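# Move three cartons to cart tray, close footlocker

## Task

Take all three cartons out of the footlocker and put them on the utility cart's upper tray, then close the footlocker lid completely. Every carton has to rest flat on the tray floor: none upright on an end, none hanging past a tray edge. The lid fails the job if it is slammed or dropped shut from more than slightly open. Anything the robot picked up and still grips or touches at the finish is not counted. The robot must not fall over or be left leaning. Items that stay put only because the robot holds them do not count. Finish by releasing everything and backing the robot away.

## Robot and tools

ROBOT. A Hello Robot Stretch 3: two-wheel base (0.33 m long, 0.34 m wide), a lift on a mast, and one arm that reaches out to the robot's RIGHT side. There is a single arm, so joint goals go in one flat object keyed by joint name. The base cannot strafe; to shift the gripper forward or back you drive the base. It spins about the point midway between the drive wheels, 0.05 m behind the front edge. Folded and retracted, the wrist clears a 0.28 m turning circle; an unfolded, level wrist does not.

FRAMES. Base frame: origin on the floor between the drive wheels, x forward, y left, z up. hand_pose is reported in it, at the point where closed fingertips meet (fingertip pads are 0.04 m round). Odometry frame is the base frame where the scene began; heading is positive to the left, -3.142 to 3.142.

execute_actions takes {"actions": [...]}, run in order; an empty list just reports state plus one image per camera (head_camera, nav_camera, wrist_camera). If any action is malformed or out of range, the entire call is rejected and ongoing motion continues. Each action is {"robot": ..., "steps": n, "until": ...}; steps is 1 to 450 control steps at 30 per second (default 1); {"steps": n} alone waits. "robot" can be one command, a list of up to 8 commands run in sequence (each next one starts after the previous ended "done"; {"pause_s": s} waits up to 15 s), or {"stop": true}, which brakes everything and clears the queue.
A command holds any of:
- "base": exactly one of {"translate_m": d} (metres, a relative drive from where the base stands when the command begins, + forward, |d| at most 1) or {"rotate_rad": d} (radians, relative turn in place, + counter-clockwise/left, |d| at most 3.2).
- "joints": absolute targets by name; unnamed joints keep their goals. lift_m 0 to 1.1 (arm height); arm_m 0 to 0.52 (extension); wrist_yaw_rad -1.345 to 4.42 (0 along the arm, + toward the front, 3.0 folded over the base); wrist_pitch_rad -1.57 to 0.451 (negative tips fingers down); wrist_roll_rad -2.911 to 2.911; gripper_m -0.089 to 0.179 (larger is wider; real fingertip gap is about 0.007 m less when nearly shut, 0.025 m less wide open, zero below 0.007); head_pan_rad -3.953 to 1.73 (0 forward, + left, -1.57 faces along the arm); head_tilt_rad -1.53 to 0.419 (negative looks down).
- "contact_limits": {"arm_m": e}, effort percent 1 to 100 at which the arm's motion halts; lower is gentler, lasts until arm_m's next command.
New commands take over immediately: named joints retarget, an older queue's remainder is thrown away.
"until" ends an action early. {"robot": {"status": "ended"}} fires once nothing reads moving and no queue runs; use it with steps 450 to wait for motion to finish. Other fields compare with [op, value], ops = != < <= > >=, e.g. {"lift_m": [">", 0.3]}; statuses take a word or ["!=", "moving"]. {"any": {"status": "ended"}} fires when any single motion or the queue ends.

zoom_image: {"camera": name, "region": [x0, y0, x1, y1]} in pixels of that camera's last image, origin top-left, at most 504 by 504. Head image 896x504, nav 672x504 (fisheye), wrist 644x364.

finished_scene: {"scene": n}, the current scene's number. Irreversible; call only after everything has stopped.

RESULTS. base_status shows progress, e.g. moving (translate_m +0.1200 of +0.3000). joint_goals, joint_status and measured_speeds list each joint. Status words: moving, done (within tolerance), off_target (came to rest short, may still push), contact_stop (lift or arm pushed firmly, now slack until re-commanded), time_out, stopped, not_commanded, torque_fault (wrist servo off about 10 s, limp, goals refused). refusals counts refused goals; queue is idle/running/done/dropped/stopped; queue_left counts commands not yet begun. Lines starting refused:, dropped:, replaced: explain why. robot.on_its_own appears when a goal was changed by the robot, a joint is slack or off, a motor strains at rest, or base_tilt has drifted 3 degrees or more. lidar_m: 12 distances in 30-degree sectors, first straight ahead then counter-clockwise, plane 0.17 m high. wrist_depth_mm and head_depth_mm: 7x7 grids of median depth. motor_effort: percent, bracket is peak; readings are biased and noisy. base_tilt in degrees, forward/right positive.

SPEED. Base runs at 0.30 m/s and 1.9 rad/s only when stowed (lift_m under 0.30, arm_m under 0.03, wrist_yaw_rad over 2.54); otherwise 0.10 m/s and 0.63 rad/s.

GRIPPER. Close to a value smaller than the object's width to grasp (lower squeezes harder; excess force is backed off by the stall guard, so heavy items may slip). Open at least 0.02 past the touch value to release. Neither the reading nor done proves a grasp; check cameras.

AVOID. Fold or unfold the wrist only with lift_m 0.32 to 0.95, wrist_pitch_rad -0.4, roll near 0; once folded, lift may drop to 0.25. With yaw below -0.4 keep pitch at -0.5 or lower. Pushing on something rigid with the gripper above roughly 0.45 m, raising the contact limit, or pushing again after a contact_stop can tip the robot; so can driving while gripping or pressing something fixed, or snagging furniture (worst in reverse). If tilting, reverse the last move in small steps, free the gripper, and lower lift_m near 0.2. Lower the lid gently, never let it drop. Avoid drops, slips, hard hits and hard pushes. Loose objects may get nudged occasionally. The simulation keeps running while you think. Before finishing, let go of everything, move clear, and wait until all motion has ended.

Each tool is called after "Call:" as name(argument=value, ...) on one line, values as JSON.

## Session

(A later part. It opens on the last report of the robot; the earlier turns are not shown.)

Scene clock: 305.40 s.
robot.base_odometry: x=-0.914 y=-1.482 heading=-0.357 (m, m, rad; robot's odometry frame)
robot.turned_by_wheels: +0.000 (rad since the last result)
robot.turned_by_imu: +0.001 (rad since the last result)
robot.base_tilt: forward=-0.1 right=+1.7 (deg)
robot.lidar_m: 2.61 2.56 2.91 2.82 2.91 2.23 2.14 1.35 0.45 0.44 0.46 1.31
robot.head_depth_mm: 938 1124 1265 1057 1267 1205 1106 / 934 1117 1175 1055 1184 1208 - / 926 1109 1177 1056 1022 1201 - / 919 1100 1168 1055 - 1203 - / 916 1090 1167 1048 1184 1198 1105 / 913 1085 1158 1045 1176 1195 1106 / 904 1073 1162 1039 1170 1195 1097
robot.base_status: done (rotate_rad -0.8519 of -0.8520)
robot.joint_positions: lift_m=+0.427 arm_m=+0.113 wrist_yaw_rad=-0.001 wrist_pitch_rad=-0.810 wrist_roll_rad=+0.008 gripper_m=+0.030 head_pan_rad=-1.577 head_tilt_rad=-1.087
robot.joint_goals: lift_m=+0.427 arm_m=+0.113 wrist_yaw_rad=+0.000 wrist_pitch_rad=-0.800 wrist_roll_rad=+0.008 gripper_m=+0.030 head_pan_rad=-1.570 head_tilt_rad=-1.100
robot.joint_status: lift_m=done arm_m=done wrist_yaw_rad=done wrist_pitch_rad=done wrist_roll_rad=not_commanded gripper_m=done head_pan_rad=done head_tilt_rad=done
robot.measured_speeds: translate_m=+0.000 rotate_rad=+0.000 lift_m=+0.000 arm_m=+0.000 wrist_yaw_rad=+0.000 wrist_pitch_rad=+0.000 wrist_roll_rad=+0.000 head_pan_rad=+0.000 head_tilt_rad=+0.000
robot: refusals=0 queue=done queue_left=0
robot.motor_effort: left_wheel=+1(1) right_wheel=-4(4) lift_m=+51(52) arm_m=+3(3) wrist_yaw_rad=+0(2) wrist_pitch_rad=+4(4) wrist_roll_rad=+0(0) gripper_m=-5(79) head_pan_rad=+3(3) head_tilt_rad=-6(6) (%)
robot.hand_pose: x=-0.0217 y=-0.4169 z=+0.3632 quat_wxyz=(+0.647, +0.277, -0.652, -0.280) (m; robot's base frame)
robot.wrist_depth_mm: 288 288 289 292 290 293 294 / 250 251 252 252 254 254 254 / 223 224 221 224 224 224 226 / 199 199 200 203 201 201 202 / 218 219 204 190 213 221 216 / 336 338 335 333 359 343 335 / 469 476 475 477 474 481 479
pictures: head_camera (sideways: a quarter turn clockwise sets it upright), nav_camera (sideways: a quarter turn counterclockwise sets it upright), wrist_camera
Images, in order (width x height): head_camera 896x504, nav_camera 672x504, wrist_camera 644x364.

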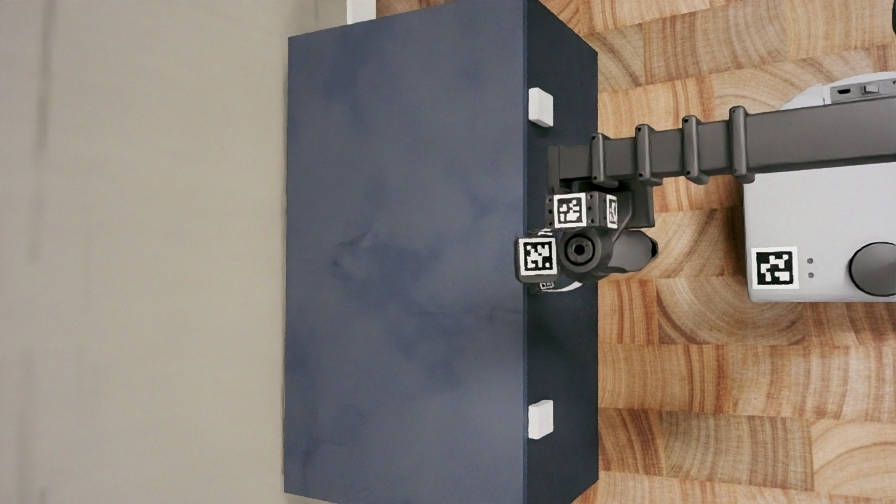

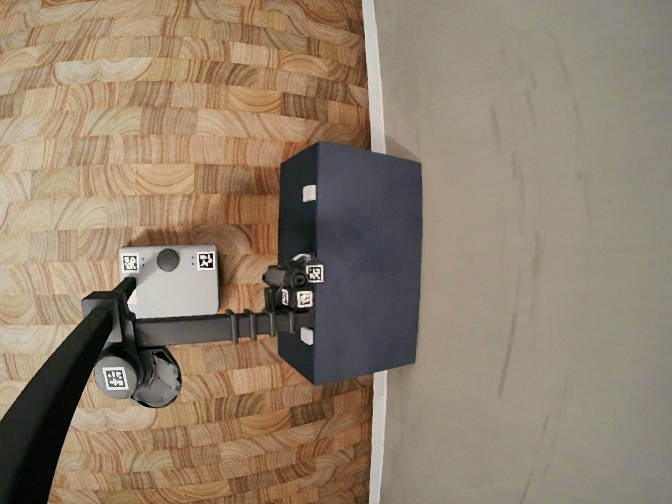

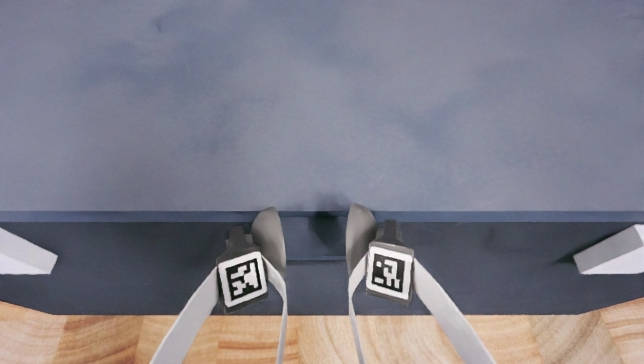

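Call:
execute_actions(actions=[{"robot":[{"joints":{"gripper_m":0.08}},{"joints":{"lift_m":0.421}},{"joints":{"gripper_m":0.02}}],"steps":300,"until":{"robot":{"status":"ended"}}}])

Call:
execute_actions(actions=[{"robot":{"joints":{"lift_m":0.44}},"steps":300,"until":{"robot":{"status":"ended"}}}])

Scene clock: 321.90 s.
robot.base_odometry: x=-0.914 y=-1.482 heading=-0.357 (m, m, rad; robot's odometry frame)
robot.turned_by_wheels: +0.000 (rad since the last result)
robot.turned_by_imu: +0.001 (rad since the last result)
robot.base_tilt: forward=+0.0 right=+1.7 (deg)
robot.lidar_m: 2.62 2.55 2.92 2.82 2.90 2.22 2.14 1.35 0.45 0.44 0.46 1.31
robot.head_depth_mm: 940 1124 1267 1055 1269 1211 1113 / 934 1115 1177 1057 1191 1215 - / 927 1108 1173 1052 1019 1203 - / 922 1101 1172 1046 - 1206 - / 912 1091 1169 1044 1175 1197 1106 / 907 1083 1169 1044 1174 1192 1096 / 908 1079 1160 1039 1174 1197 1100
robot.base_status: done (rotate_rad -0.8519 of -0.8520)
robot.joint_positions: lift_m=+0.421 arm_m=+0.113 wrist_yaw_rad=+0.000 wrist_pitch_rad=-0.810 wrist_roll_rad=+0.008 gripper_m=+0.021 head_pan_rad=-1.577 head_tilt_rad=-1.087
robot.joint_goals: lift_m=+0.421 arm_m=+0.113 wrist_yaw_rad=+0.000 wrist_pitch_rad=-0.800 wrist_roll_rad=+0.008 gripper_m=+0.020 head_pan_rad=-1.570 head_tilt_rad=-1.100
robot.joint_status: lift_m=done arm_m=done wrist_yaw_rad=done wrist_pitch_rad=done wrist_roll_rad=not_commanded gripper_m=done head_pan_rad=done head_tilt_rad=done
robot.measured_speeds: translate_m=+0.000 rotate_rad=+0.000 lift_m=+0.000 arm_m=+0.000 wrist_yaw_rad=+0.000 wrist_pitch_rad=+0.000 wrist_roll_rad=+0.000 head_pan_rad=+0.000 head_tilt_rad=+0.000
robot: refusals=0 queue=done queue_left=0
robot.motor_effort: left_wheel=+1(1) right_wheel=-4(4) lift_m=+27(52) arm_m=+3(3) wrist_yaw_rad=+1(0) wrist_pitch_rad=+4(4) wrist_roll_rad=+0(0) gripper_m=-10(82) head_pan_rad=+3(3) head_tilt_rad=-7(7) (%)
robot.hand_pose: x=-0.0217 y=-0.4169 z=+0.3580 quat_wxyz=(+0.647, +0.277, -0.652, -0.280) (m; robot's base frame)
robot.wrist_depth_mm: 279 277 279 281 280 284 286 / 244 245 244 245 246 246 246 / 217 216 216 218 217 218 218 / 195 194 195 194 196 195 197 / 218 218 204 185 204 220 215 / 336 336 333 336 380 340 337 / 464 468 466 470 468 468 473
pictures: head_camera (sideways: a quarter turn clockwise sets it upright), nav_camera (sideways: a quarter turn counterclockwise sets it upright), wrist_camera
Images, in order (width x height): head_camera 896x504, nav_camera 672x504, wrist_camera 644x364.

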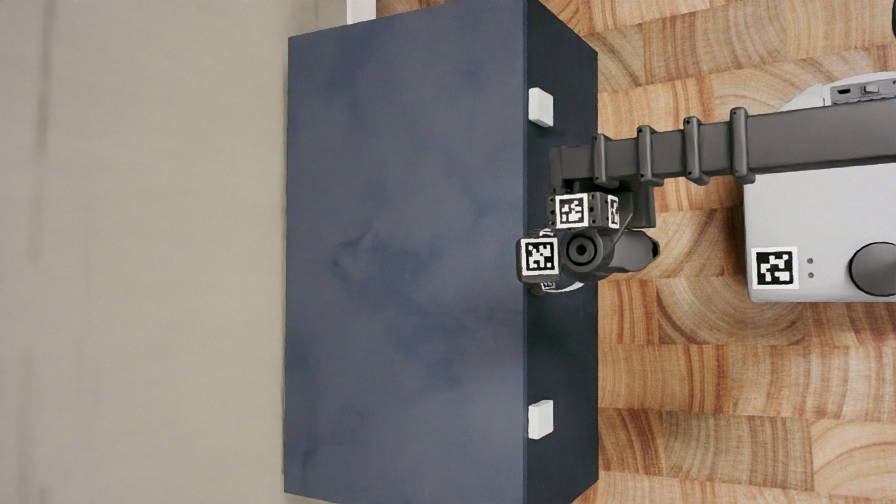

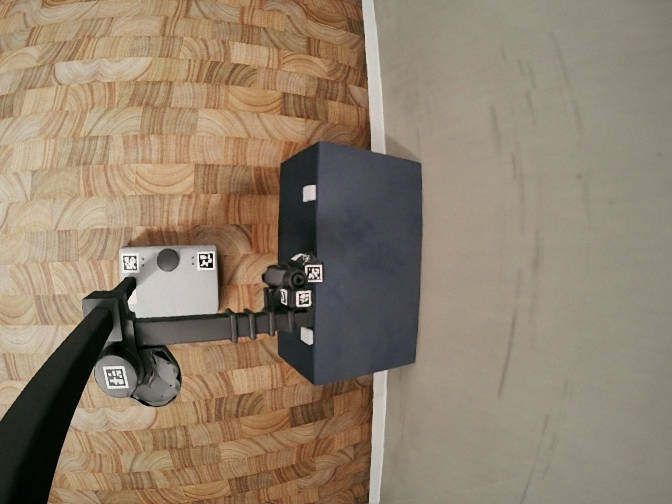

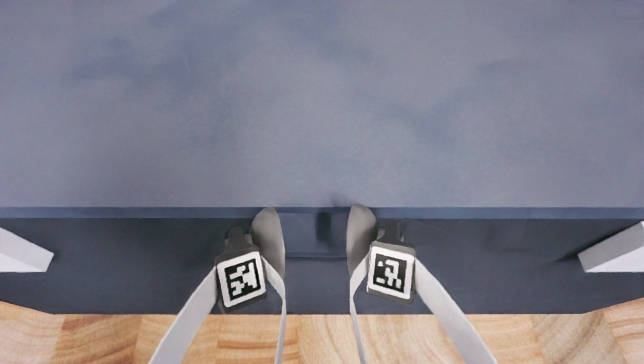

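Scene clock: 322.70 s.
robot.base_odometry: x=-0.914 y=-1.482 heading=-0.357 (m, m, rad; robot's odometry frame)
robot.turned_by_wheels: +0.000 (rad since the last result)
robot.turned_by_imu: +0.000 (rad since the last result)
robot.base_tilt: forward=+0.0 right=+1.7 (deg)
robot.lidar_m: 2.61 2.55 2.92 2.82 2.91 2.22 2.14 1.35 0.45 0.44 0.46 1.32
robot.head_depth_mm: 938 1122 1268 1059 1264 1205 1114 / 934 1117 1179 1058 1188 1211 - / 925 1110 1177 1055 - 1205 - / 921 1102 1173 1052 - 1195 - / 918 1089 1170 1046 1174 1194 1100 / 913 1082 1165 1044 1177 1194 1099 / 901 1075 1162 1039 1180 1198 1098
robot.base_status: done (rotate_rad -0.8519 of -0.8520)
robot.joint_positions: lift_m=+0.440 arm_m=+0.113 wrist_yaw_rad=-0.001 wrist_pitch_rad=-0.814 wrist_roll_rad=+0.008 gripper_m=+0.020 head_pan_rad=-1.577 head_tilt_rad=-1.087
robot.joint_goals: lift_m=+0.440 arm_m=+0.113 wrist_yaw_rad=+0.000 wrist_pitch_rad=-0.800 wrist_roll_rad=+0.008 gripper_m=+0.020 head_pan_rad=-1.570 head_tilt_rad=-1.100
robot.joint_status: lift_m=done arm_m=done wrist_yaw_rad=done wrist_pitch_rad=done wrist_roll_rad=not_commanded gripper_m=done head_pan_rad=done head_tilt_rad=done
robot.measured_speeds: translate_m=+0.000 rotate_rad=+0.000 lift_m=+0.000 arm_m=+0.000 wrist_yaw_rad=+0.000 wrist_pitch_rad=+0.000 wrist_roll_rad=+0.000 head_pan_rad=+0.000 head_tilt_rad=+0.000
robot: refusals=0 queue=done queue_left=0
robot.motor_effort: left_wheel=+1(1) right_wheel=-4(4) lift_m=+53(58) arm_m=+3(3) wrist_yaw_rad=+1(2) wrist_pitch_rad=+6(10) wrist_roll_rad=+0(0) gripper_m=+0(11) head_pan_rad=+3(3) head_tilt_rad=-7(6) (%)
robot.hand_pose: x=-0.0218 y=-0.4161 z=+0.3755 quat_wxyz=(+0.647, +0.279, -0.652, -0.282) (m; robot's base frame)
robot.wrist_depth_mm: 309 310 309 310 310 313 312 / 268 266 268 271 269 273 273 / 236 240 237 238 240 240 240 / 213 214 213 215 213 216 218 / 221 220 215 202 222 222 218 / 339 349 340 390 342 344 349 / 486 487 490 481 492 482 486
pictures: head_camera (sideways: a quarter turn clockwise sets it upright), nav_camera (sideways: a quarter turn counterclockwise sets it upright), wrist_camera
Images, in order (width x height): head_camera 896x504, nav_camera 672x504, wrist_camera 644x364.

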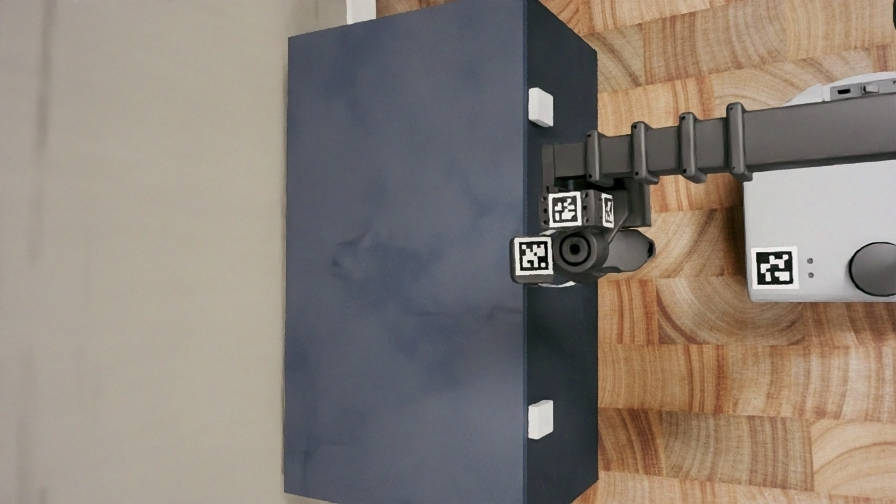

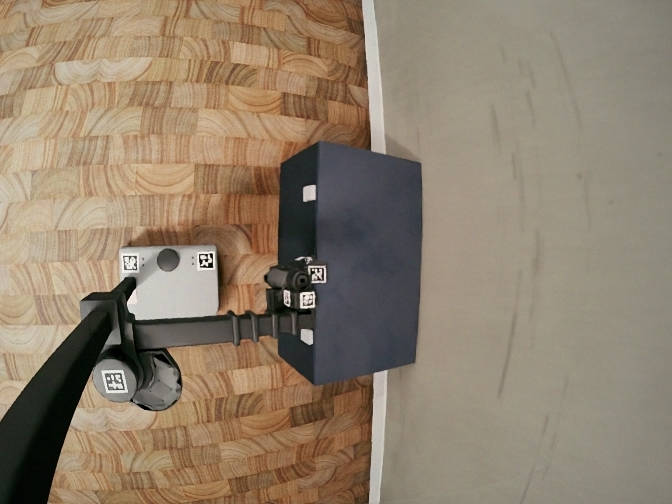

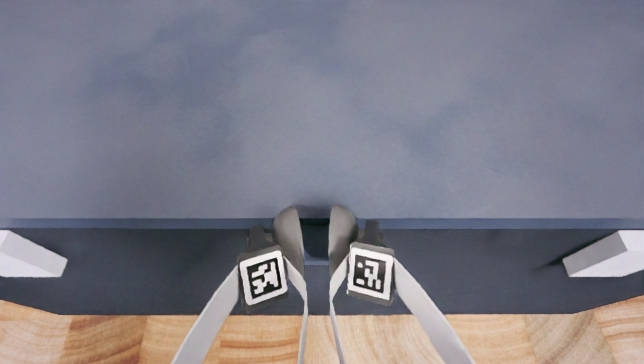

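Call:
execute_actions(actions=[{"robot":[{"joints":{"gripper_m":0.085,"arm_m":0.111}},{"joints":{"lift_m":0.405}},{"joints":{"gripper_m":-0.025}},{"joints":{"lift_m":0.417}}],"steps":300,"until":{"robot":{"status":"ended"}}}])

Scene clock: 368.73 s.
robot.base_odometry: x=-0.914 y=-1.482 heading=-0.357 (m, m, rad; robot's odometry frame)
robot.turned_by_wheels: +0.000 (rad since the last result)
robot.turned_by_imu: +0.002 (rad since the last result)
robot.base_tilt: forward=+0.0 right=+1.7 (deg)
robot.lidar_m: 2.61 2.56 2.91 2.82 2.92 2.23 2.14 1.35 0.45 0.44 0.46 1.31
robot.head_depth_mm: 938 1124 1266 1062 1272 1214 1113 / 934 1118 1182 1061 1192 1205 - / 923 1110 1178 1050 1023 1200 - / 922 1097 1169 1048 - 1196 - / 919 1093 1165 1047 1179 1198 1101 / 912 1084 1163 1045 1177 1198 1102 / 906 1081 1158 1039 1169 1186 1101
robot.base_status: done (rotate_rad -0.8519 of -0.8520)
robot.joint_positions: lift_m=+0.417 arm_m=+0.111 wrist_yaw_rad=+0.000 wrist_pitch_rad=-0.840 wrist_roll_rad=+0.008 gripper_m=-0.020 head_pan_rad=-1.577 head_tilt_rad=-1.087
robot.joint_goals: lift_m=+0.417 arm_m=+0.111 wrist_yaw_rad=+0.000 wrist_pitch_rad=-0.800 wrist_roll_rad=+0.008 gripper_m=-0.022 head_pan_rad=-1.570 head_tilt_rad=-1.100
robot.joint_status: lift_m=done arm_m=done wrist_yaw_rad=done wrist_pitch_rad=done wrist_roll_rad=not_commanded gripper_m=done head_pan_rad=done head_tilt_rad=done
robot.measured_speeds: translate_m=+0.000 rotate_rad=+0.000 lift_m=+0.000 arm_m=+0.000 wrist_yaw_rad=+0.000 wrist_pitch_rad=+0.000 wrist_roll_rad=+0.000 head_pan_rad=+0.000 head_tilt_rad=+0.000
robot: refusals=0 queue=done queue_left=0
robot.motor_effort: left_wheel=+1(1) right_wheel=-4(4) lift_m=+49(55) arm_m=-1(4) wrist_yaw_rad=+0(2) wrist_pitch_rad=+17(17) wrist_roll_rad=+0(0) gripper_m=-25(99) head_pan_rad=+3(3) head_tilt_rad=-5(6) (%)
robot.hand_pose: x=-0.0216 y=-0.4090 z=+0.3485 quat_wxyz=(+0.643, +0.287, -0.648, -0.290) (m; robot's base frame)
robot.wrist_depth_mm: 255 256 254 255 257 256 257 / 222 225 225 226 227 227 227 / 199 200 200 201 201 201 204 / 185 188 187 185 188 187 188 / 246 245 236 180 236 245 228 / 403 398 404 403 456 409 406 / 453 456 460 464 458 463 464
pictures: head_camera (sideways: a quarter turn clockwise sets it upright), nav_camera (sideways: a quarter turn counterclockwise sets it upright), wrist_camera
Images, in order (width x height): head_camera 896x504, nav_camera 672x504, wrist_camera 644x364.

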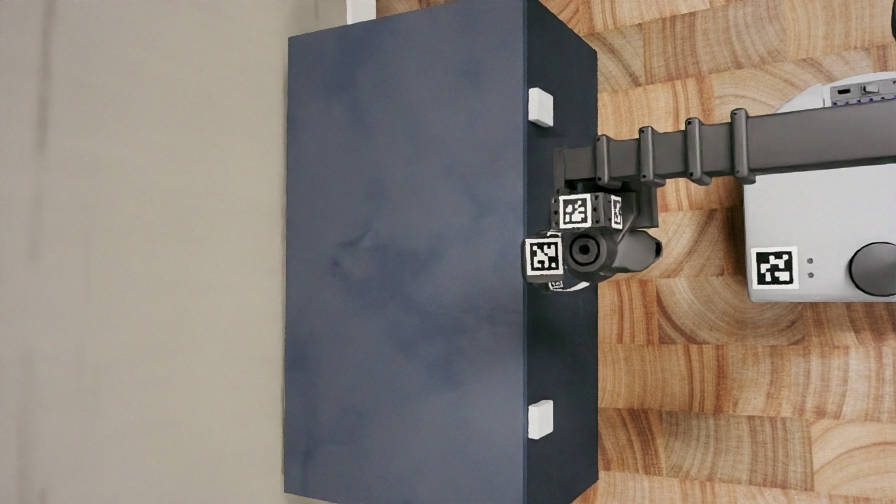

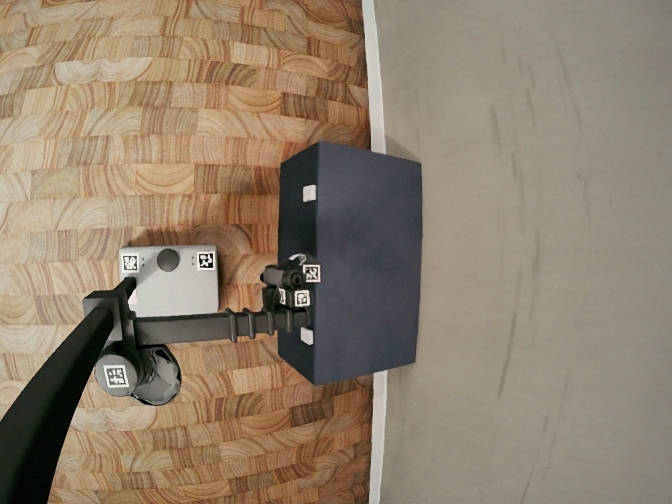

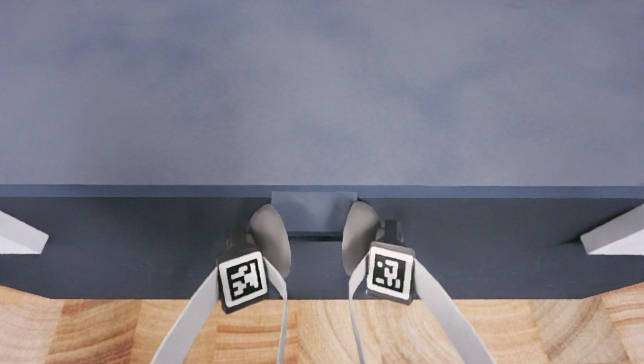

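Call:
execute_actions(actions=[{"robot":[{"joints":{"gripper_m":0.085}},{"joints":{"lift_m":0.50,"wrist_pitch_rad":-1.45}},{"joints":{"arm_m":0.265}},{"joints":{"lift_m":0.459}}],"steps":300,"until":{"robot":{"status":"ended"}}}])

Scene clock: 386.20 s.
robot.base_odometry: x=-0.914 y=-1.482 heading=-0.357 (m, m, rad; robot's odometry frame)
robot.turned_by_wheels: +0.000 (rad since the last result)
robot.turned_by_imu: +0.003 (rad since the last result)
robot.base_tilt: forward=+0.0 right=+1.7 (deg)
robot.lidar_m: 2.61 2.55 2.90 2.82 2.91 2.22 2.13 1.35 0.45 0.44 0.46 1.31
robot.head_depth_mm: 938 1129 1260 1061 1269 1213 1114 / 936 1117 1177 1053 1187 1201 - / 929 1109 1176 1087 1267 1199 - / 922 1098 1171 - 1262 1206 - / 918 1091 1167 1049 1179 1197 1105 / 913 1089 1162 1045 1179 1202 1092 / 907 1073 1161 1045 1174 1201 1100
robot.base_status: done (rotate_rad -0.8519 of -0.8520)
robot.joint_positions: lift_m=+0.459 arm_m=+0.265 wrist_yaw_rad=+0.000 wrist_pitch_rad=-1.448 wrist_roll_rad=+0.008 gripper_m=+0.085 head_pan_rad=-1.577 head_tilt_rad=-1.087
robot.joint_goals: lift_m=+0.459 arm_m=+0.265 wrist_yaw_rad=+0.000 wrist_pitch_rad=-1.450 wrist_roll_rad=+0.008 gripper_m=+0.085 head_pan_rad=-1.570 head_tilt_rad=-1.100
robot.joint_status: lift_m=done arm_m=done wrist_yaw_rad=done wrist_pitch_rad=done wrist_roll_rad=not_commanded gripper_m=done head_pan_rad=done head_tilt_rad=done
robot.measured_speeds: translate_m=+0.000 rotate_rad=+0.000 lift_m=+0.000 arm_m=+0.000 wrist_yaw_rad=+0.000 wrist_pitch_rad=+0.000 wrist_roll_rad=+0.000 head_pan_rad=+0.000 head_tilt_rad=+0.000
robot: refusals=0 queue=done queue_left=0
robot.motor_effort: left_wheel=+1(1) right_wheel=-3(4) lift_m=+27(55) arm_m=+3(2) wrist_yaw_rad=+0(0) wrist_pitch_rad=-1(16) wrist_roll_rad=+0(0) gripper_m=+0(80) head_pan_rad=+3(3) head_tilt_rad=-6(5) (%)
robot.hand_pose: x=-0.0216 y=-0.4171 z=+0.3409 quat_wxyz=(+0.528, +0.467, -0.531, -0.471) (m; robot's base frame)
robot.wrist_depth_mm: 144 146 147 148 151 152 153 / 146 148 150 151 152 154 156 / 148 149 151 152 154 156 157 / 150 151 152 154 156 158 160 / 499 500 507 163 532 528 528 / 504 515 515 524 530 537 540 / 510 517 521 524 535 540 550
pictures: head_camera (sideways: a quarter turn clockwise sets it upright), nav_camera (sideways: a quarter turn counterclockwise sets it upright), wrist_camera
Images, in order (width x height): head_camera 896x504, nav_camera 672x504, wrist_camera 644x364.

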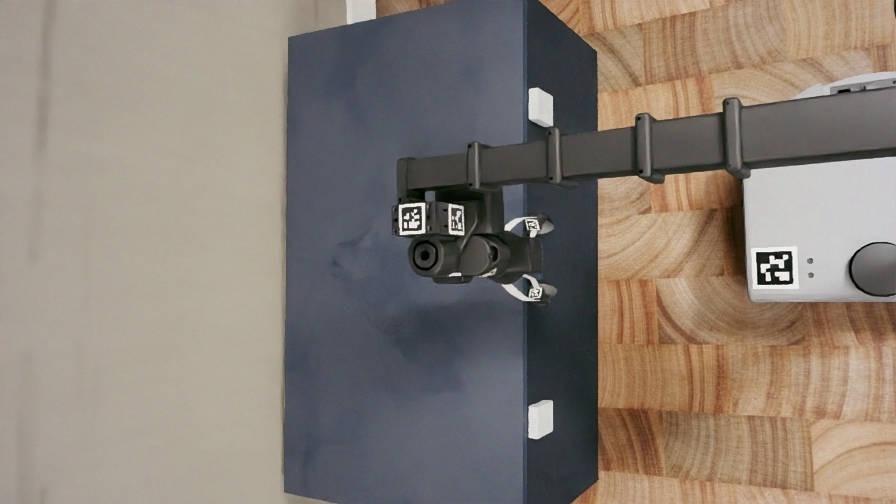

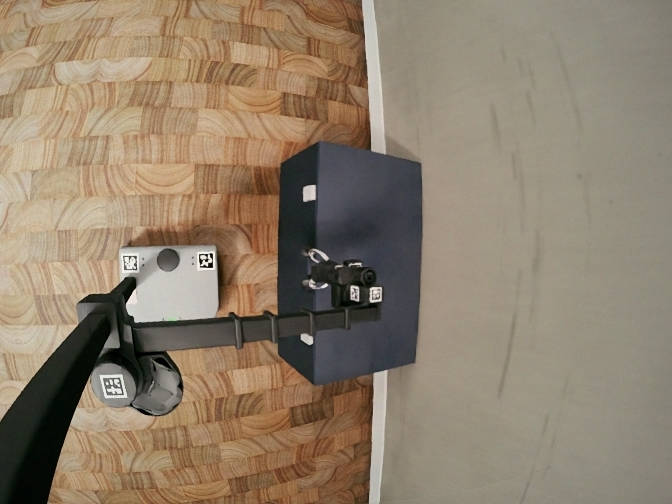

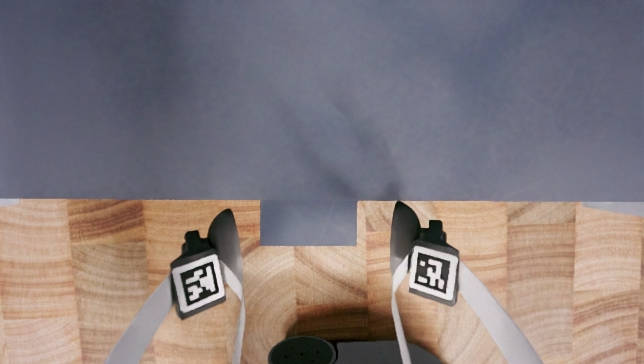

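Call:
execute_actions(actions=[{"robot":{"joints":{"wrist_roll_rad":0.055},"base":{"translate_m":0.004}},"steps":300,"until":{"robot":{"status":"ended"}}}])

Scene clock: 396.57 s.
robot.base_odometry: x=-0.911 y=-1.483 heading=-0.357 (m, m, rad; robot's odometry frame)
robot.turned_by_wheels: +0.000 (rad since the last result)
robot.turned_by_imu: +0.001 (rad since the last result)
robot.base_tilt: forward=+0.0 right=+1.7 (deg)
robot.lidar_m: 2.61 2.55 2.91 2.82 2.91 2.24 2.14 1.35 0.45 0.44 0.46 1.31
robot.head_depth_mm: 937 1126 1266 1059 1261 1204 1114 / 932 1118 1180 1058 1192 1210 - / 928 1105 1179 1088 1262 1200 - / 926 1101 1173 - 1226 1206 - / 915 1091 1164 1049 1181 1197 1105 / 909 1085 1164 1043 1177 1197 1099 / 907 1075 1162 1038 1175 1192 1096
robot.base_status: done (translate_m +0.0040 of +0.0040)
robot.joint_positions: lift_m=+0.459 arm_m=+0.265 wrist_yaw_rad=+0.000 wrist_pitch_rad=-1.448 wrist_roll_rad=+0.049 gripper_m=+0.085 head_pan_rad=-1.577 head_tilt_rad=-1.087
robot.joint_goals: lift_m=+0.459 arm_m=+0.265 wrist_yaw_rad=+0.000 wrist_pitch_rad=-1.450 wrist_roll_rad=+0.055 gripper_m=+0.085 head_pan_rad=-1.570 head_tilt_rad=-1.100
robot.joint_status: lift_m=done arm_m=done wrist_yaw_rad=done wrist_pitch_rad=done wrist_roll_rad=done gripper_m=done head_pan_rad=done head_tilt_rad=done
robot.measured_speeds: translate_m=+0.000 rotate_rad=+0.000 lift_m=+0.000 arm_m=+0.000 wrist_yaw_rad=+0.000 wrist_pitch_rad=+0.000 wrist_roll_rad=+0.000 head_pan_rad=+0.000 head_tilt_rad=+0.000
robot: refusals=0 queue=done queue_left=0
robot.motor_effort: left_wheel=+1(5) right_wheel=-4(5) lift_m=+26(26) arm_m=+3(3) wrist_yaw_rad=+0(1) wrist_pitch_rad=-1(1) wrist_roll_rad=+2(2) gripper_m=+0(0) head_pan_rad=+3(3) head_tilt_rad=-5(6) (%)
robot.hand_pose: x=-0.0216 y=-0.4171 z=+0.3409 quat_wxyz=(+0.517, +0.457, -0.542, -0.480) (m; robot's base frame)
robot.wrist_depth_mm: 145 146 148 149 150 152 152 / 147 148 149 151 152 153 155 / 148 150 152 153 155 155 157 / 150 151 154 155 155 158 159 / 504 503 512 164 519 519 532 / 510 515 525 537 523 548 541 / 522 511 527 531 535 531 550
pictures: head_camera (sideways: a quarter turn clockwise sets it upright), nav_camera (sideways: a quarter turn counterclockwise sets it upright), wrist_camera
Images, in order (width x height): head_camera 896x504, nav_camera 672x504, wrist_camera 644x364.

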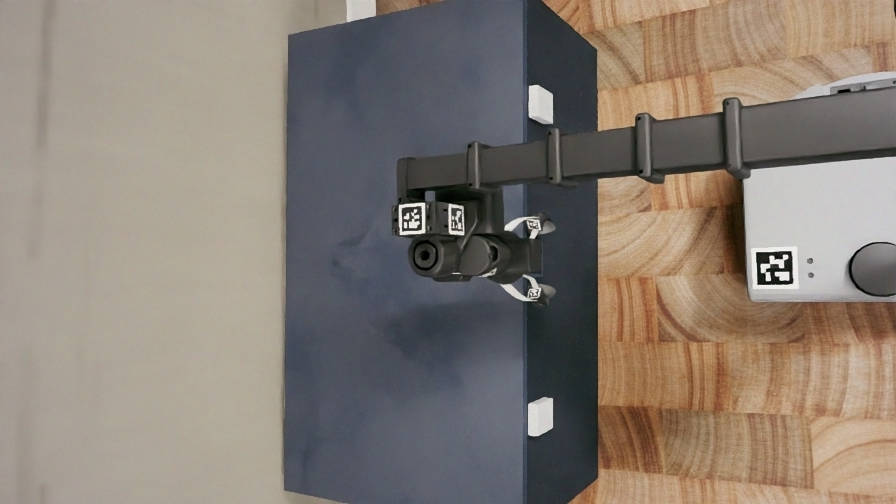

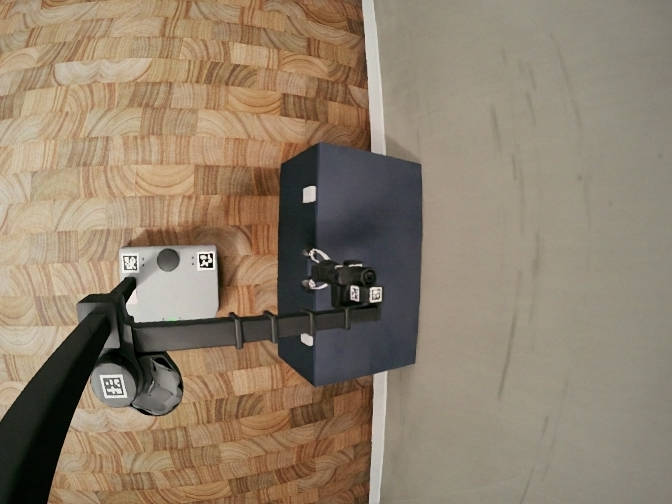

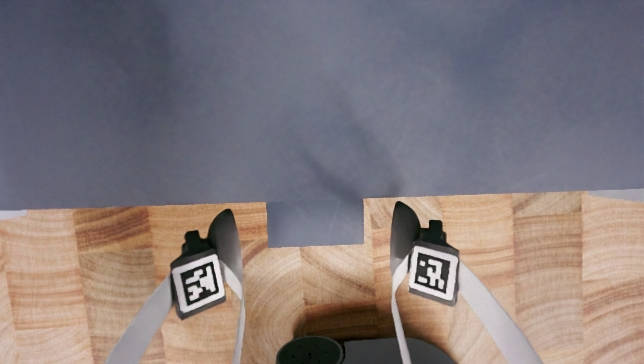

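Call:
execute_actions(actions=[{"robot":[{"joints":{"arm_m":0.268}},{"joints":{"gripper_m":-0.022}},{"joints":{"lift_m":0.472}}],"steps":300,"until":{"robot":{"status":"ended"}}}])

Scene clock: 412.63 s.
robot.base_odometry: x=-0.911 y=-1.483 heading=-0.357 (m, m, rad; robot's odometry frame)
robot.turned_by_wheels: +0.000 (rad since the last result)
robot.turned_by_imu: +0.001 (rad since the last result)
robot.base_tilt: forward=-0.1 right=+1.6 (deg)
robot.lidar_m: 2.61 2.56 2.93 2.82 2.92 2.23 2.14 1.35 0.45 0.44 0.46 1.31
robot.head_depth_mm: 939 1125 1262 1061 1276 1211 1112 / 931 1119 1181 1060 1190 1213 - / 927 1107 1180 - 1224 1200 - / 920 1099 1174 - 1225 1204 - / 917 1095 1166 1046 1179 1196 1102 / 911 1084 1162 1042 1176 1190 1101 / 904 1085 1162 1048 1174 1195 1097
robot.base_status: done (translate_m +0.0040 of +0.0040)
robot.joint_positions: lift_m=+0.472 arm_m=+0.268 wrist_yaw_rad=+0.000 wrist_pitch_rad=-1.454 wrist_roll_rad=+0.050 gripper_m=-0.017 head_pan_rad=-1.577 head_tilt_rad=-1.087
robot.joint_goals: lift_m=+0.472 arm_m=+0.268 wrist_yaw_rad=+0.000 wrist_pitch_rad=-1.450 wrist_roll_rad=+0.055 gripper_m=-0.019 head_pan_rad=-1.570 head_tilt_rad=-1.100
robot.joint_status: lift_m=done arm_m=done wrist_yaw_rad=done wrist_pitch_rad=done wrist_roll_rad=done gripper_m=done head_pan_rad=done head_tilt_rad=done
robot.measured_speeds: translate_m=+0.000 rotate_rad=+0.000 lift_m=+0.000 arm_m=+0.000 wrist_yaw_rad=+0.000 wrist_pitch_rad=+0.000 wrist_roll_rad=+0.000 head_pan_rad=+0.000 head_tilt_rad=+0.000
robot: refusals=0 queue=done queue_left=0
robot.motor_effort: left_wheel=+1(1) right_wheel=-3(4) lift_m=+47(58) arm_m=+3(3) wrist_yaw_rad=+0(0) wrist_pitch_rad=+2(2) wrist_roll_rad=+2(2) gripper_m=-23(99) head_pan_rad=+3(3) head_tilt_rad=-6(6) (%)
robot.hand_pose: x=-0.0216 y=-0.4185 z=+0.3532 quat_wxyz=(+0.515, +0.458, -0.541, -0.482) (m; robot's base frame)
robot.wrist_depth_mm: 157 158 160 161 163 164 165 / 159 159 162 163 165 166 167 / 161 161 164 165 167 168 170 / 163 164 165 168 169 170 172 / 515 523 516 177 533 540 549 / 521 530 525 535 555 548 552 / 524 531 541 541 544 557 554
pictures: head_camera (sideways: a quarter turn clockwise sets it upright), nav_camera (sideways: a quarter turn counterclockwise sets it upright), wrist_camera
Images, in order (width x height): head_camera 896x504, nav_camera 672x504, wrist_camera 644x364.

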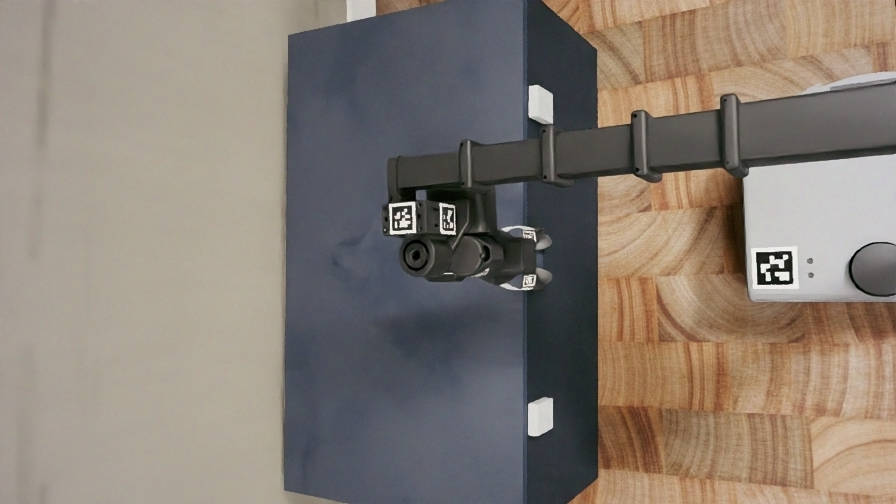

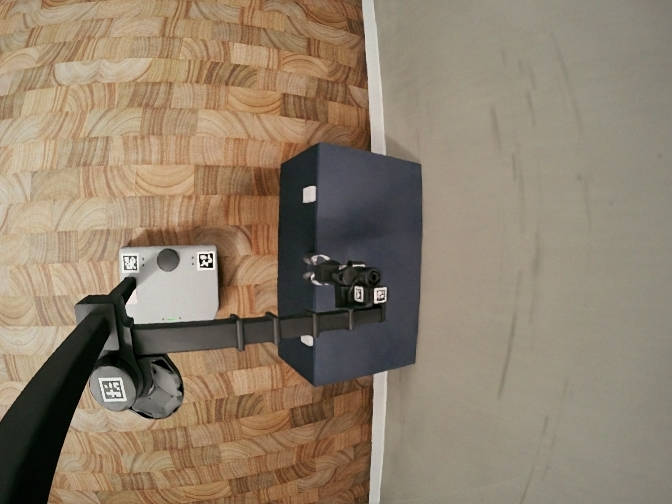

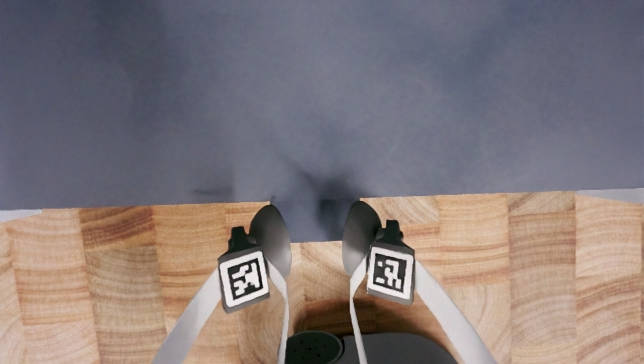

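Call:
execute_actions(actions=[{"robot":[{"joints":{"gripper_m":0.1}},{"joints":{"lift_m":0.52},"base":{"translate_m":0.3}}],"steps":300,"until":{"robot":{"status":"ended"}}}])

Scene clock: 434.77 s.
robot.base_odometry: x=-0.630 y=-1.588 heading=-0.357 (m, m, rad; robot's odometry frame)
robot.turned_by_wheels: +0.000 (rad since the last result)
robot.turned_by_imu: +0.002 (rad since the last result)
robot.base_tilt: forward=+0.0 right=+1.6 (deg)
robot.lidar_m: 2.31 2.31 2.92 2.82 2.62 2.54 2.44 0.62 0.46 0.45 0.96 1.30
robot.head_depth_mm: 933 1119 1188 1059 1219 1208 1112 / 925 1110 1177 1058 1216 1220 - / 920 1098 1193 - 1209 1214 - / 919 1094 1172 - 1207 1210 - / 909 1087 1251 1090 1273 1201 1101 / 906 1082 1331 1441 1311 1194 1099 / 901 1071 1323 1443 1297 1192 1098
robot.base_status: done (translate_m +0.3000 of +0.3000)
robot.joint_positions: lift_m=+0.520 arm_m=+0.268 wrist_yaw_rad=+0.000 wrist_pitch_rad=-1.451 wrist_roll_rad=+0.050 gripper_m=+0.100 head_pan_rad=-1.577 head_tilt_rad=-1.087
robot.joint_goals: lift_m=+0.520 arm_m=+0.268 wrist_yaw_rad=+0.000 wrist_pitch_rad=-1.450 wrist_roll_rad=+0.055 gripper_m=+0.100 head_pan_rad=-1.570 head_tilt_rad=-1.100
robot.joint_status: lift_m=done arm_m=done wrist_yaw_rad=done wrist_pitch_rad=done wrist_roll_rad=done gripper_m=done head_pan_rad=done head_tilt_rad=done
robot.measured_speeds: translate_m=+0.000 rotate_rad=+0.000 lift_m=+0.000 arm_m=+0.000 wrist_yaw_rad=+0.000 wrist_pitch_rad=+0.000 wrist_roll_rad=+0.000 head_pan_rad=+0.000 head_tilt_rad=+0.000
robot: refusals=0 queue=done queue_left=0
robot.motor_effort: left_wheel=+1(4) right_wheel=-4(4) lift_m=+52(57) arm_m=+3(2) wrist_yaw_rad=+0(0) wrist_pitch_rad=+0(2) wrist_roll_rad=+2(2) gripper_m=+0(80) head_pan_rad=+3(3) head_tilt_rad=-6(6) (%)
robot.hand_pose: x=-0.0216 y=-0.4192 z=+0.4010 quat_wxyz=(+0.516, +0.457, -0.542, -0.481) (m; robot's base frame)
robot.wrist_depth_mm: 535 530 205 208 208 209 213 / 545 553 206 210 211 213 216 / 553 565 211 212 214 216 217 / 561 558 566 578 239 578 586 / 559 572 579 568 593 598 607 / 559 573 587 579 597 605 588 / 584 579 596 - 594 607 616
pictures: head_camera (sideways: a quarter turn clockwise sets it upright), nav_camera (sideways: a quarter turn counterclockwise sets it upright), wrist_camera
Images, in order (width x height): head_camera 896x504, nav_camera 672x504, wrist_camera 644x364.

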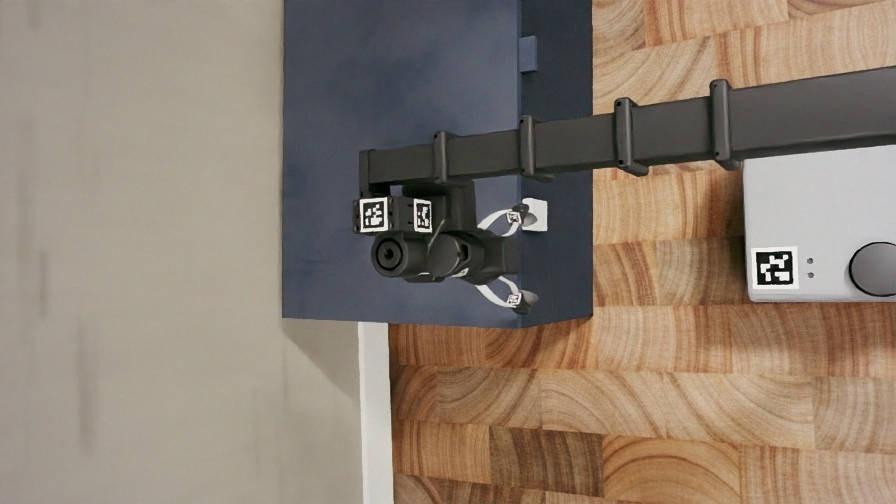

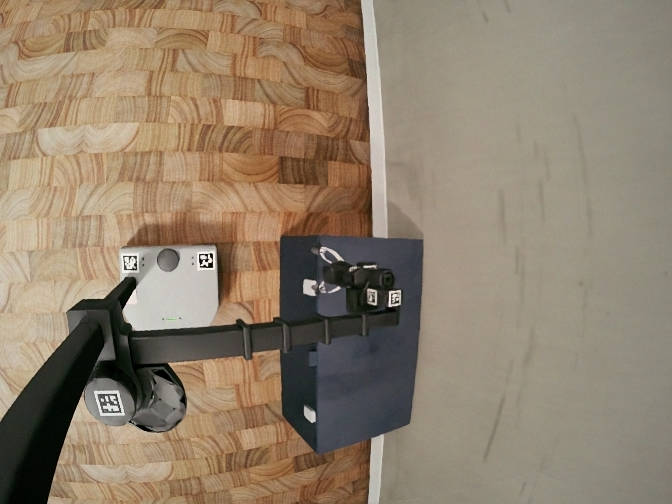

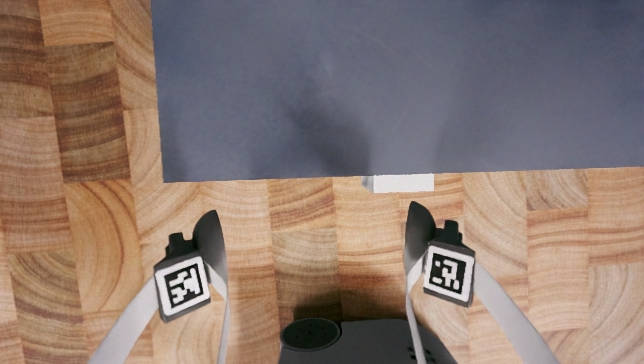

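Call:
execute_actions(actions=[{"robot":[{"base":{"translate_m":-0.3},"joints":{"arm_m":0.264}},{"joints":{"lift_m":0.42}},{"joints":{"gripper_m":0.025}}],"steps":400,"until":{"robot":{"status":"ended"}}}])

Scene clock: 462.07 s.
robot.base_odometry: x=-0.911 y=-1.483 heading=-0.357 (m, m, rad; robot's odometry frame)
robot.turned_by_wheels: +0.000 (rad since the last result)
robot.turned_by_imu: +0.002 (rad since the last result)
robot.base_tilt: forward=-0.1 right=+1.7 (deg)
robot.lidar_m: 2.61 2.55 2.91 2.82 2.92 2.23 2.14 1.35 0.45 0.44 0.46 1.31
robot.head_depth_mm: 938 1123 1264 1057 1271 1211 1112 / 932 1114 1184 1060 1194 1213 - / 924 1108 1175 1081 1188 1204 - / 920 1104 1170 1082 1263 1202 - / 917 1091 1169 1046 1180 1199 1103 / 911 1088 1166 1043 1178 1199 1099 / 905 1075 1162 1043 1174 1186 1093
robot.base_status: done (translate_m -0.3000 of -0.3000)
robot.joint_positions: lift_m=+0.420 arm_m=+0.264 wrist_yaw_rad=+0.000 wrist_pitch_rad=-1.453 wrist_roll_rad=+0.050 gripper_m=+0.026 head_pan_rad=-1.577 head_tilt_rad=-1.087
robot.joint_goals: lift_m=+0.420 arm_m=+0.264 wrist_yaw_rad=+0.000 wrist_pitch_rad=-1.450 wrist_roll_rad=+0.055 gripper_m=+0.025 head_pan_rad=-1.570 head_tilt_rad=-1.100
robot.joint_status: lift_m=done arm_m=done wrist_yaw_rad=done wrist_pitch_rad=done wrist_roll_rad=done gripper_m=done head_pan_rad=done head_tilt_rad=done
robot.measured_speeds: translate_m=+0.000 rotate_rad=+0.000 lift_m=+0.000 arm_m=+0.000 wrist_yaw_rad=+0.000 wrist_pitch_rad=+0.000 wrist_roll_rad=+0.000 head_pan_rad=+0.000 head_tilt_rad=+0.000
robot: refusals=0 queue=done queue_left=0
robot.motor_effort: left_wheel=+1(2) right_wheel=-3(8) lift_m=+27(51) arm_m=-3(2) wrist_yaw_rad=+0(0) wrist_pitch_rad=+1(2) wrist_roll_rad=+2(2) gripper_m=-12(81) head_pan_rad=+3(3) head_tilt_rad=-5(6) (%)
robot.hand_pose: x=-0.0216 y=-0.4154 z=+0.3018 quat_wxyz=(+0.515, +0.458, -0.541, -0.482) (m; robot's base frame)
robot.wrist_depth_mm: 108 108 110 110 111 113 113 / 109 110 111 112 113 114 115 / 110 111 112 113 114 115 116 / 112 112 114 115 116 117 118 / 468 462 297 124 483 483 491 / 475 479 480 484 483 495 491 / 477 475 486 489 494 502 509
pictures: head_camera (sideways: a quarter turn clockwise sets it upright), nav_camera (sideways: a quarter turn counterclockwise sets it upright), wrist_camera
Images, in order (width x height): head_camera 896x504, nav_camera 672x504, wrist_camera 644x364.

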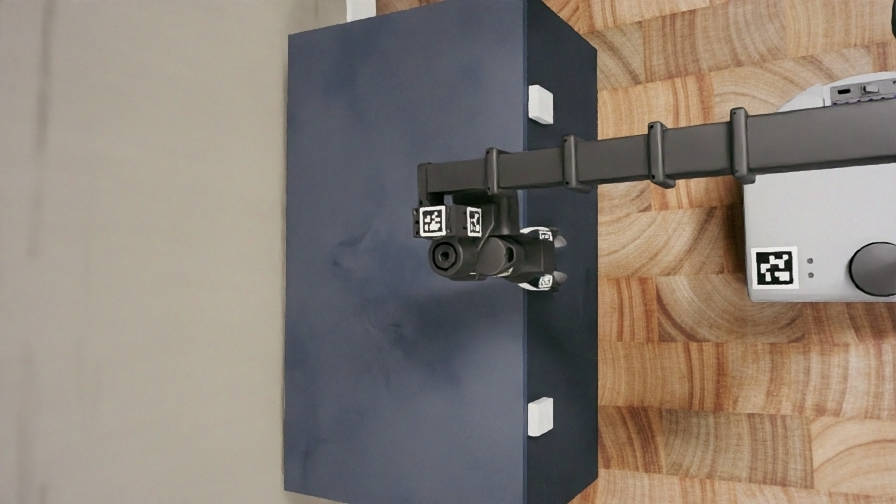

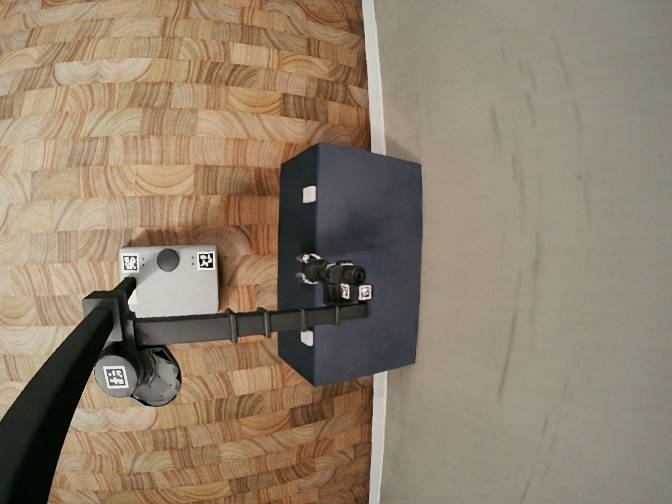

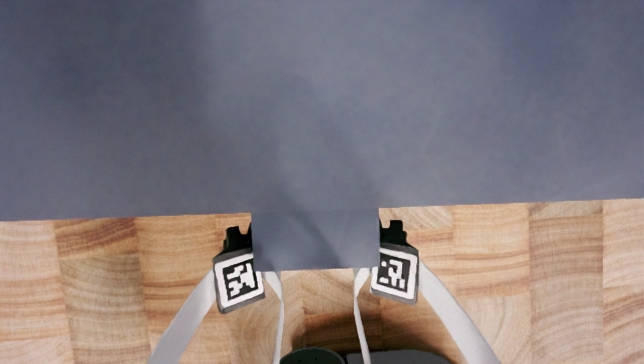

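Call:
execute_actions(actions=[{"robot":[{"joints":{"gripper_m":0.0}},{"joints":{"lift_m":0.45}}],"steps":400,"until":{"robot":{"status":"ended"}}}])

Scene clock: 468.17 s.
robot.base_odometry: x=-0.911 y=-1.483 heading=-0.357 (m, m, rad; robot's odometry frame)
robot.turned_by_wheels: +0.000 (rad since the last result)
robot.turned_by_imu: +0.001 (rad since the last result)
robot.base_tilt: forward=-0.1 right=+1.7 (deg)
robot.lidar_m: 2.61 2.55 2.92 2.82 2.91 2.23 2.14 1.35 0.45 0.44 0.46 1.31
robot.head_depth_mm: 940 1125 1264 1042 1270 1208 1109 / 934 1116 1175 1043 1195 1208 - / 926 1108 1170 1086 1196 1200 - / 921 1096 1167 1072 1264 1209 - / 919 1094 1161 1030 1190 1195 1103 / 915 1083 1164 1027 1184 1191 1098 / 908 1079 1155 1028 1177 1187 1095
robot.base_status: done (translate_m -0.3000 of -0.3000)
robot.joint_positions: lift_m=+0.439 arm_m=+0.264 wrist_yaw_rad=+0.000 wrist_pitch_rad=-1.456 wrist_roll_rad=+0.050 gripper_m=+0.001 head_pan_rad=-1.576 head_tilt_rad=-1.088
robot.joint_goals: lift_m=+0.439 arm_m=+0.264 wrist_yaw_rad=+0.000 wrist_pitch_rad=-1.450 wrist_roll_rad=+0.055 gripper_m=+0.000 head_pan_rad=-1.570 head_tilt_rad=-1.100
robot.joint_status: lift_m=contact_stop arm_m=done wrist_yaw_rad=done wrist_pitch_rad=done wrist_roll_rad=done gripper_m=done head_pan_rad=done head_tilt_rad=done
robot.measured_speeds: translate_m=+0.000 rotate_rad=+0.002 lift_m=+0.001 arm_m=+0.000 wrist_yaw_rad=+0.000 wrist_pitch_rad=+0.024 wrist_roll_rad=+0.000 head_pan_rad=+0.000 head_tilt_rad=+0.000
robot: refusals=0 queue=dropped queue_left=0
robot.on_its_own: lift_m is slack since a contact_stop, until your next command for it (your +0.450 is given up)
robot.motor_effort: left_wheel=+0(3) right_wheel=-6(8) lift_m=+45(94) arm_m=-3(3) wrist_yaw_rad=+0(0) wrist_pitch_rad=+2(7) wrist_roll_rad=+1(1) gripper_m=-12(90) head_pan_rad=+3(3) head_tilt_rad=-5(6) (%)
robot.hand_pose: x=-0.0216 y=-0.4145 z=+0.3208 quat_wxyz=(+0.514, +0.459, -0.540, -0.483) (m; robot's base frame)
robot.wrist_depth_mm: 110 110 112 112 114 115 116 / 111 111 112 114 115 116 117 / 111 112 113 114 116 116 118 / 113 113 114 115 116 118 119 / 485 499 487 123 503 505 518 / 495 499 494 501 507 508 514 / 495 499 503 513 507 525 530
pictures: head_camera (sideways: a quarter turn clockwise sets it upright), nav_camera (sideways: a quarter turn counterclockwise sets it upright), wrist_camera
Images, in order (width x height): head_camera 896x504, nav_camera 672x504, wrist_camera 644x364.

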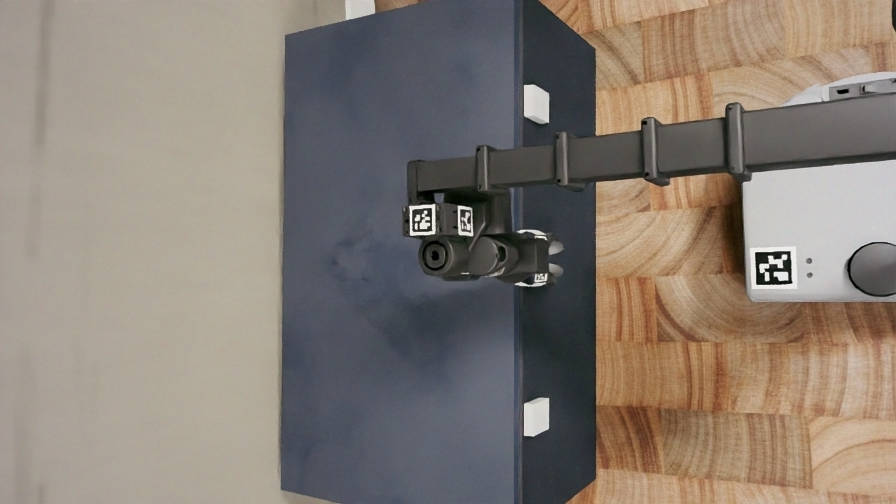

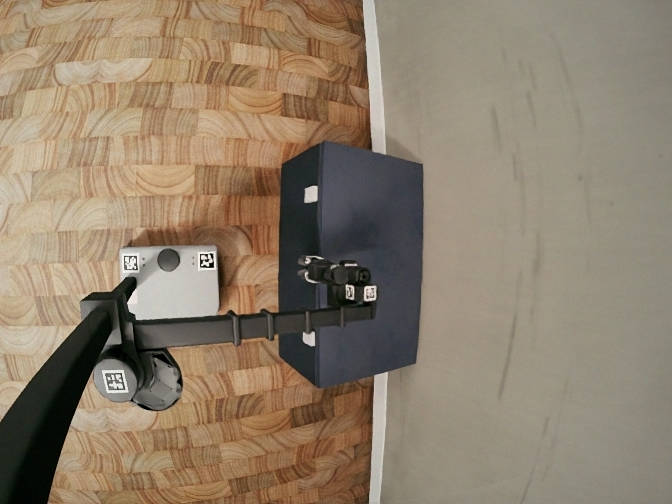

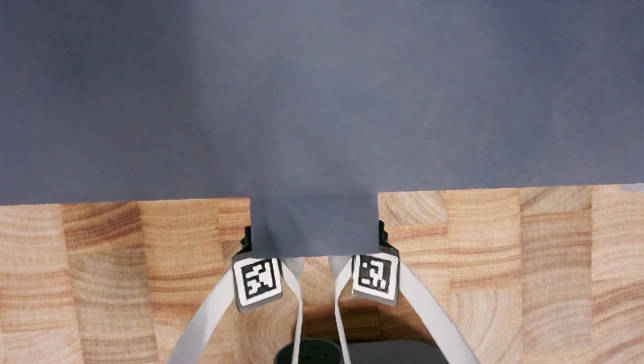

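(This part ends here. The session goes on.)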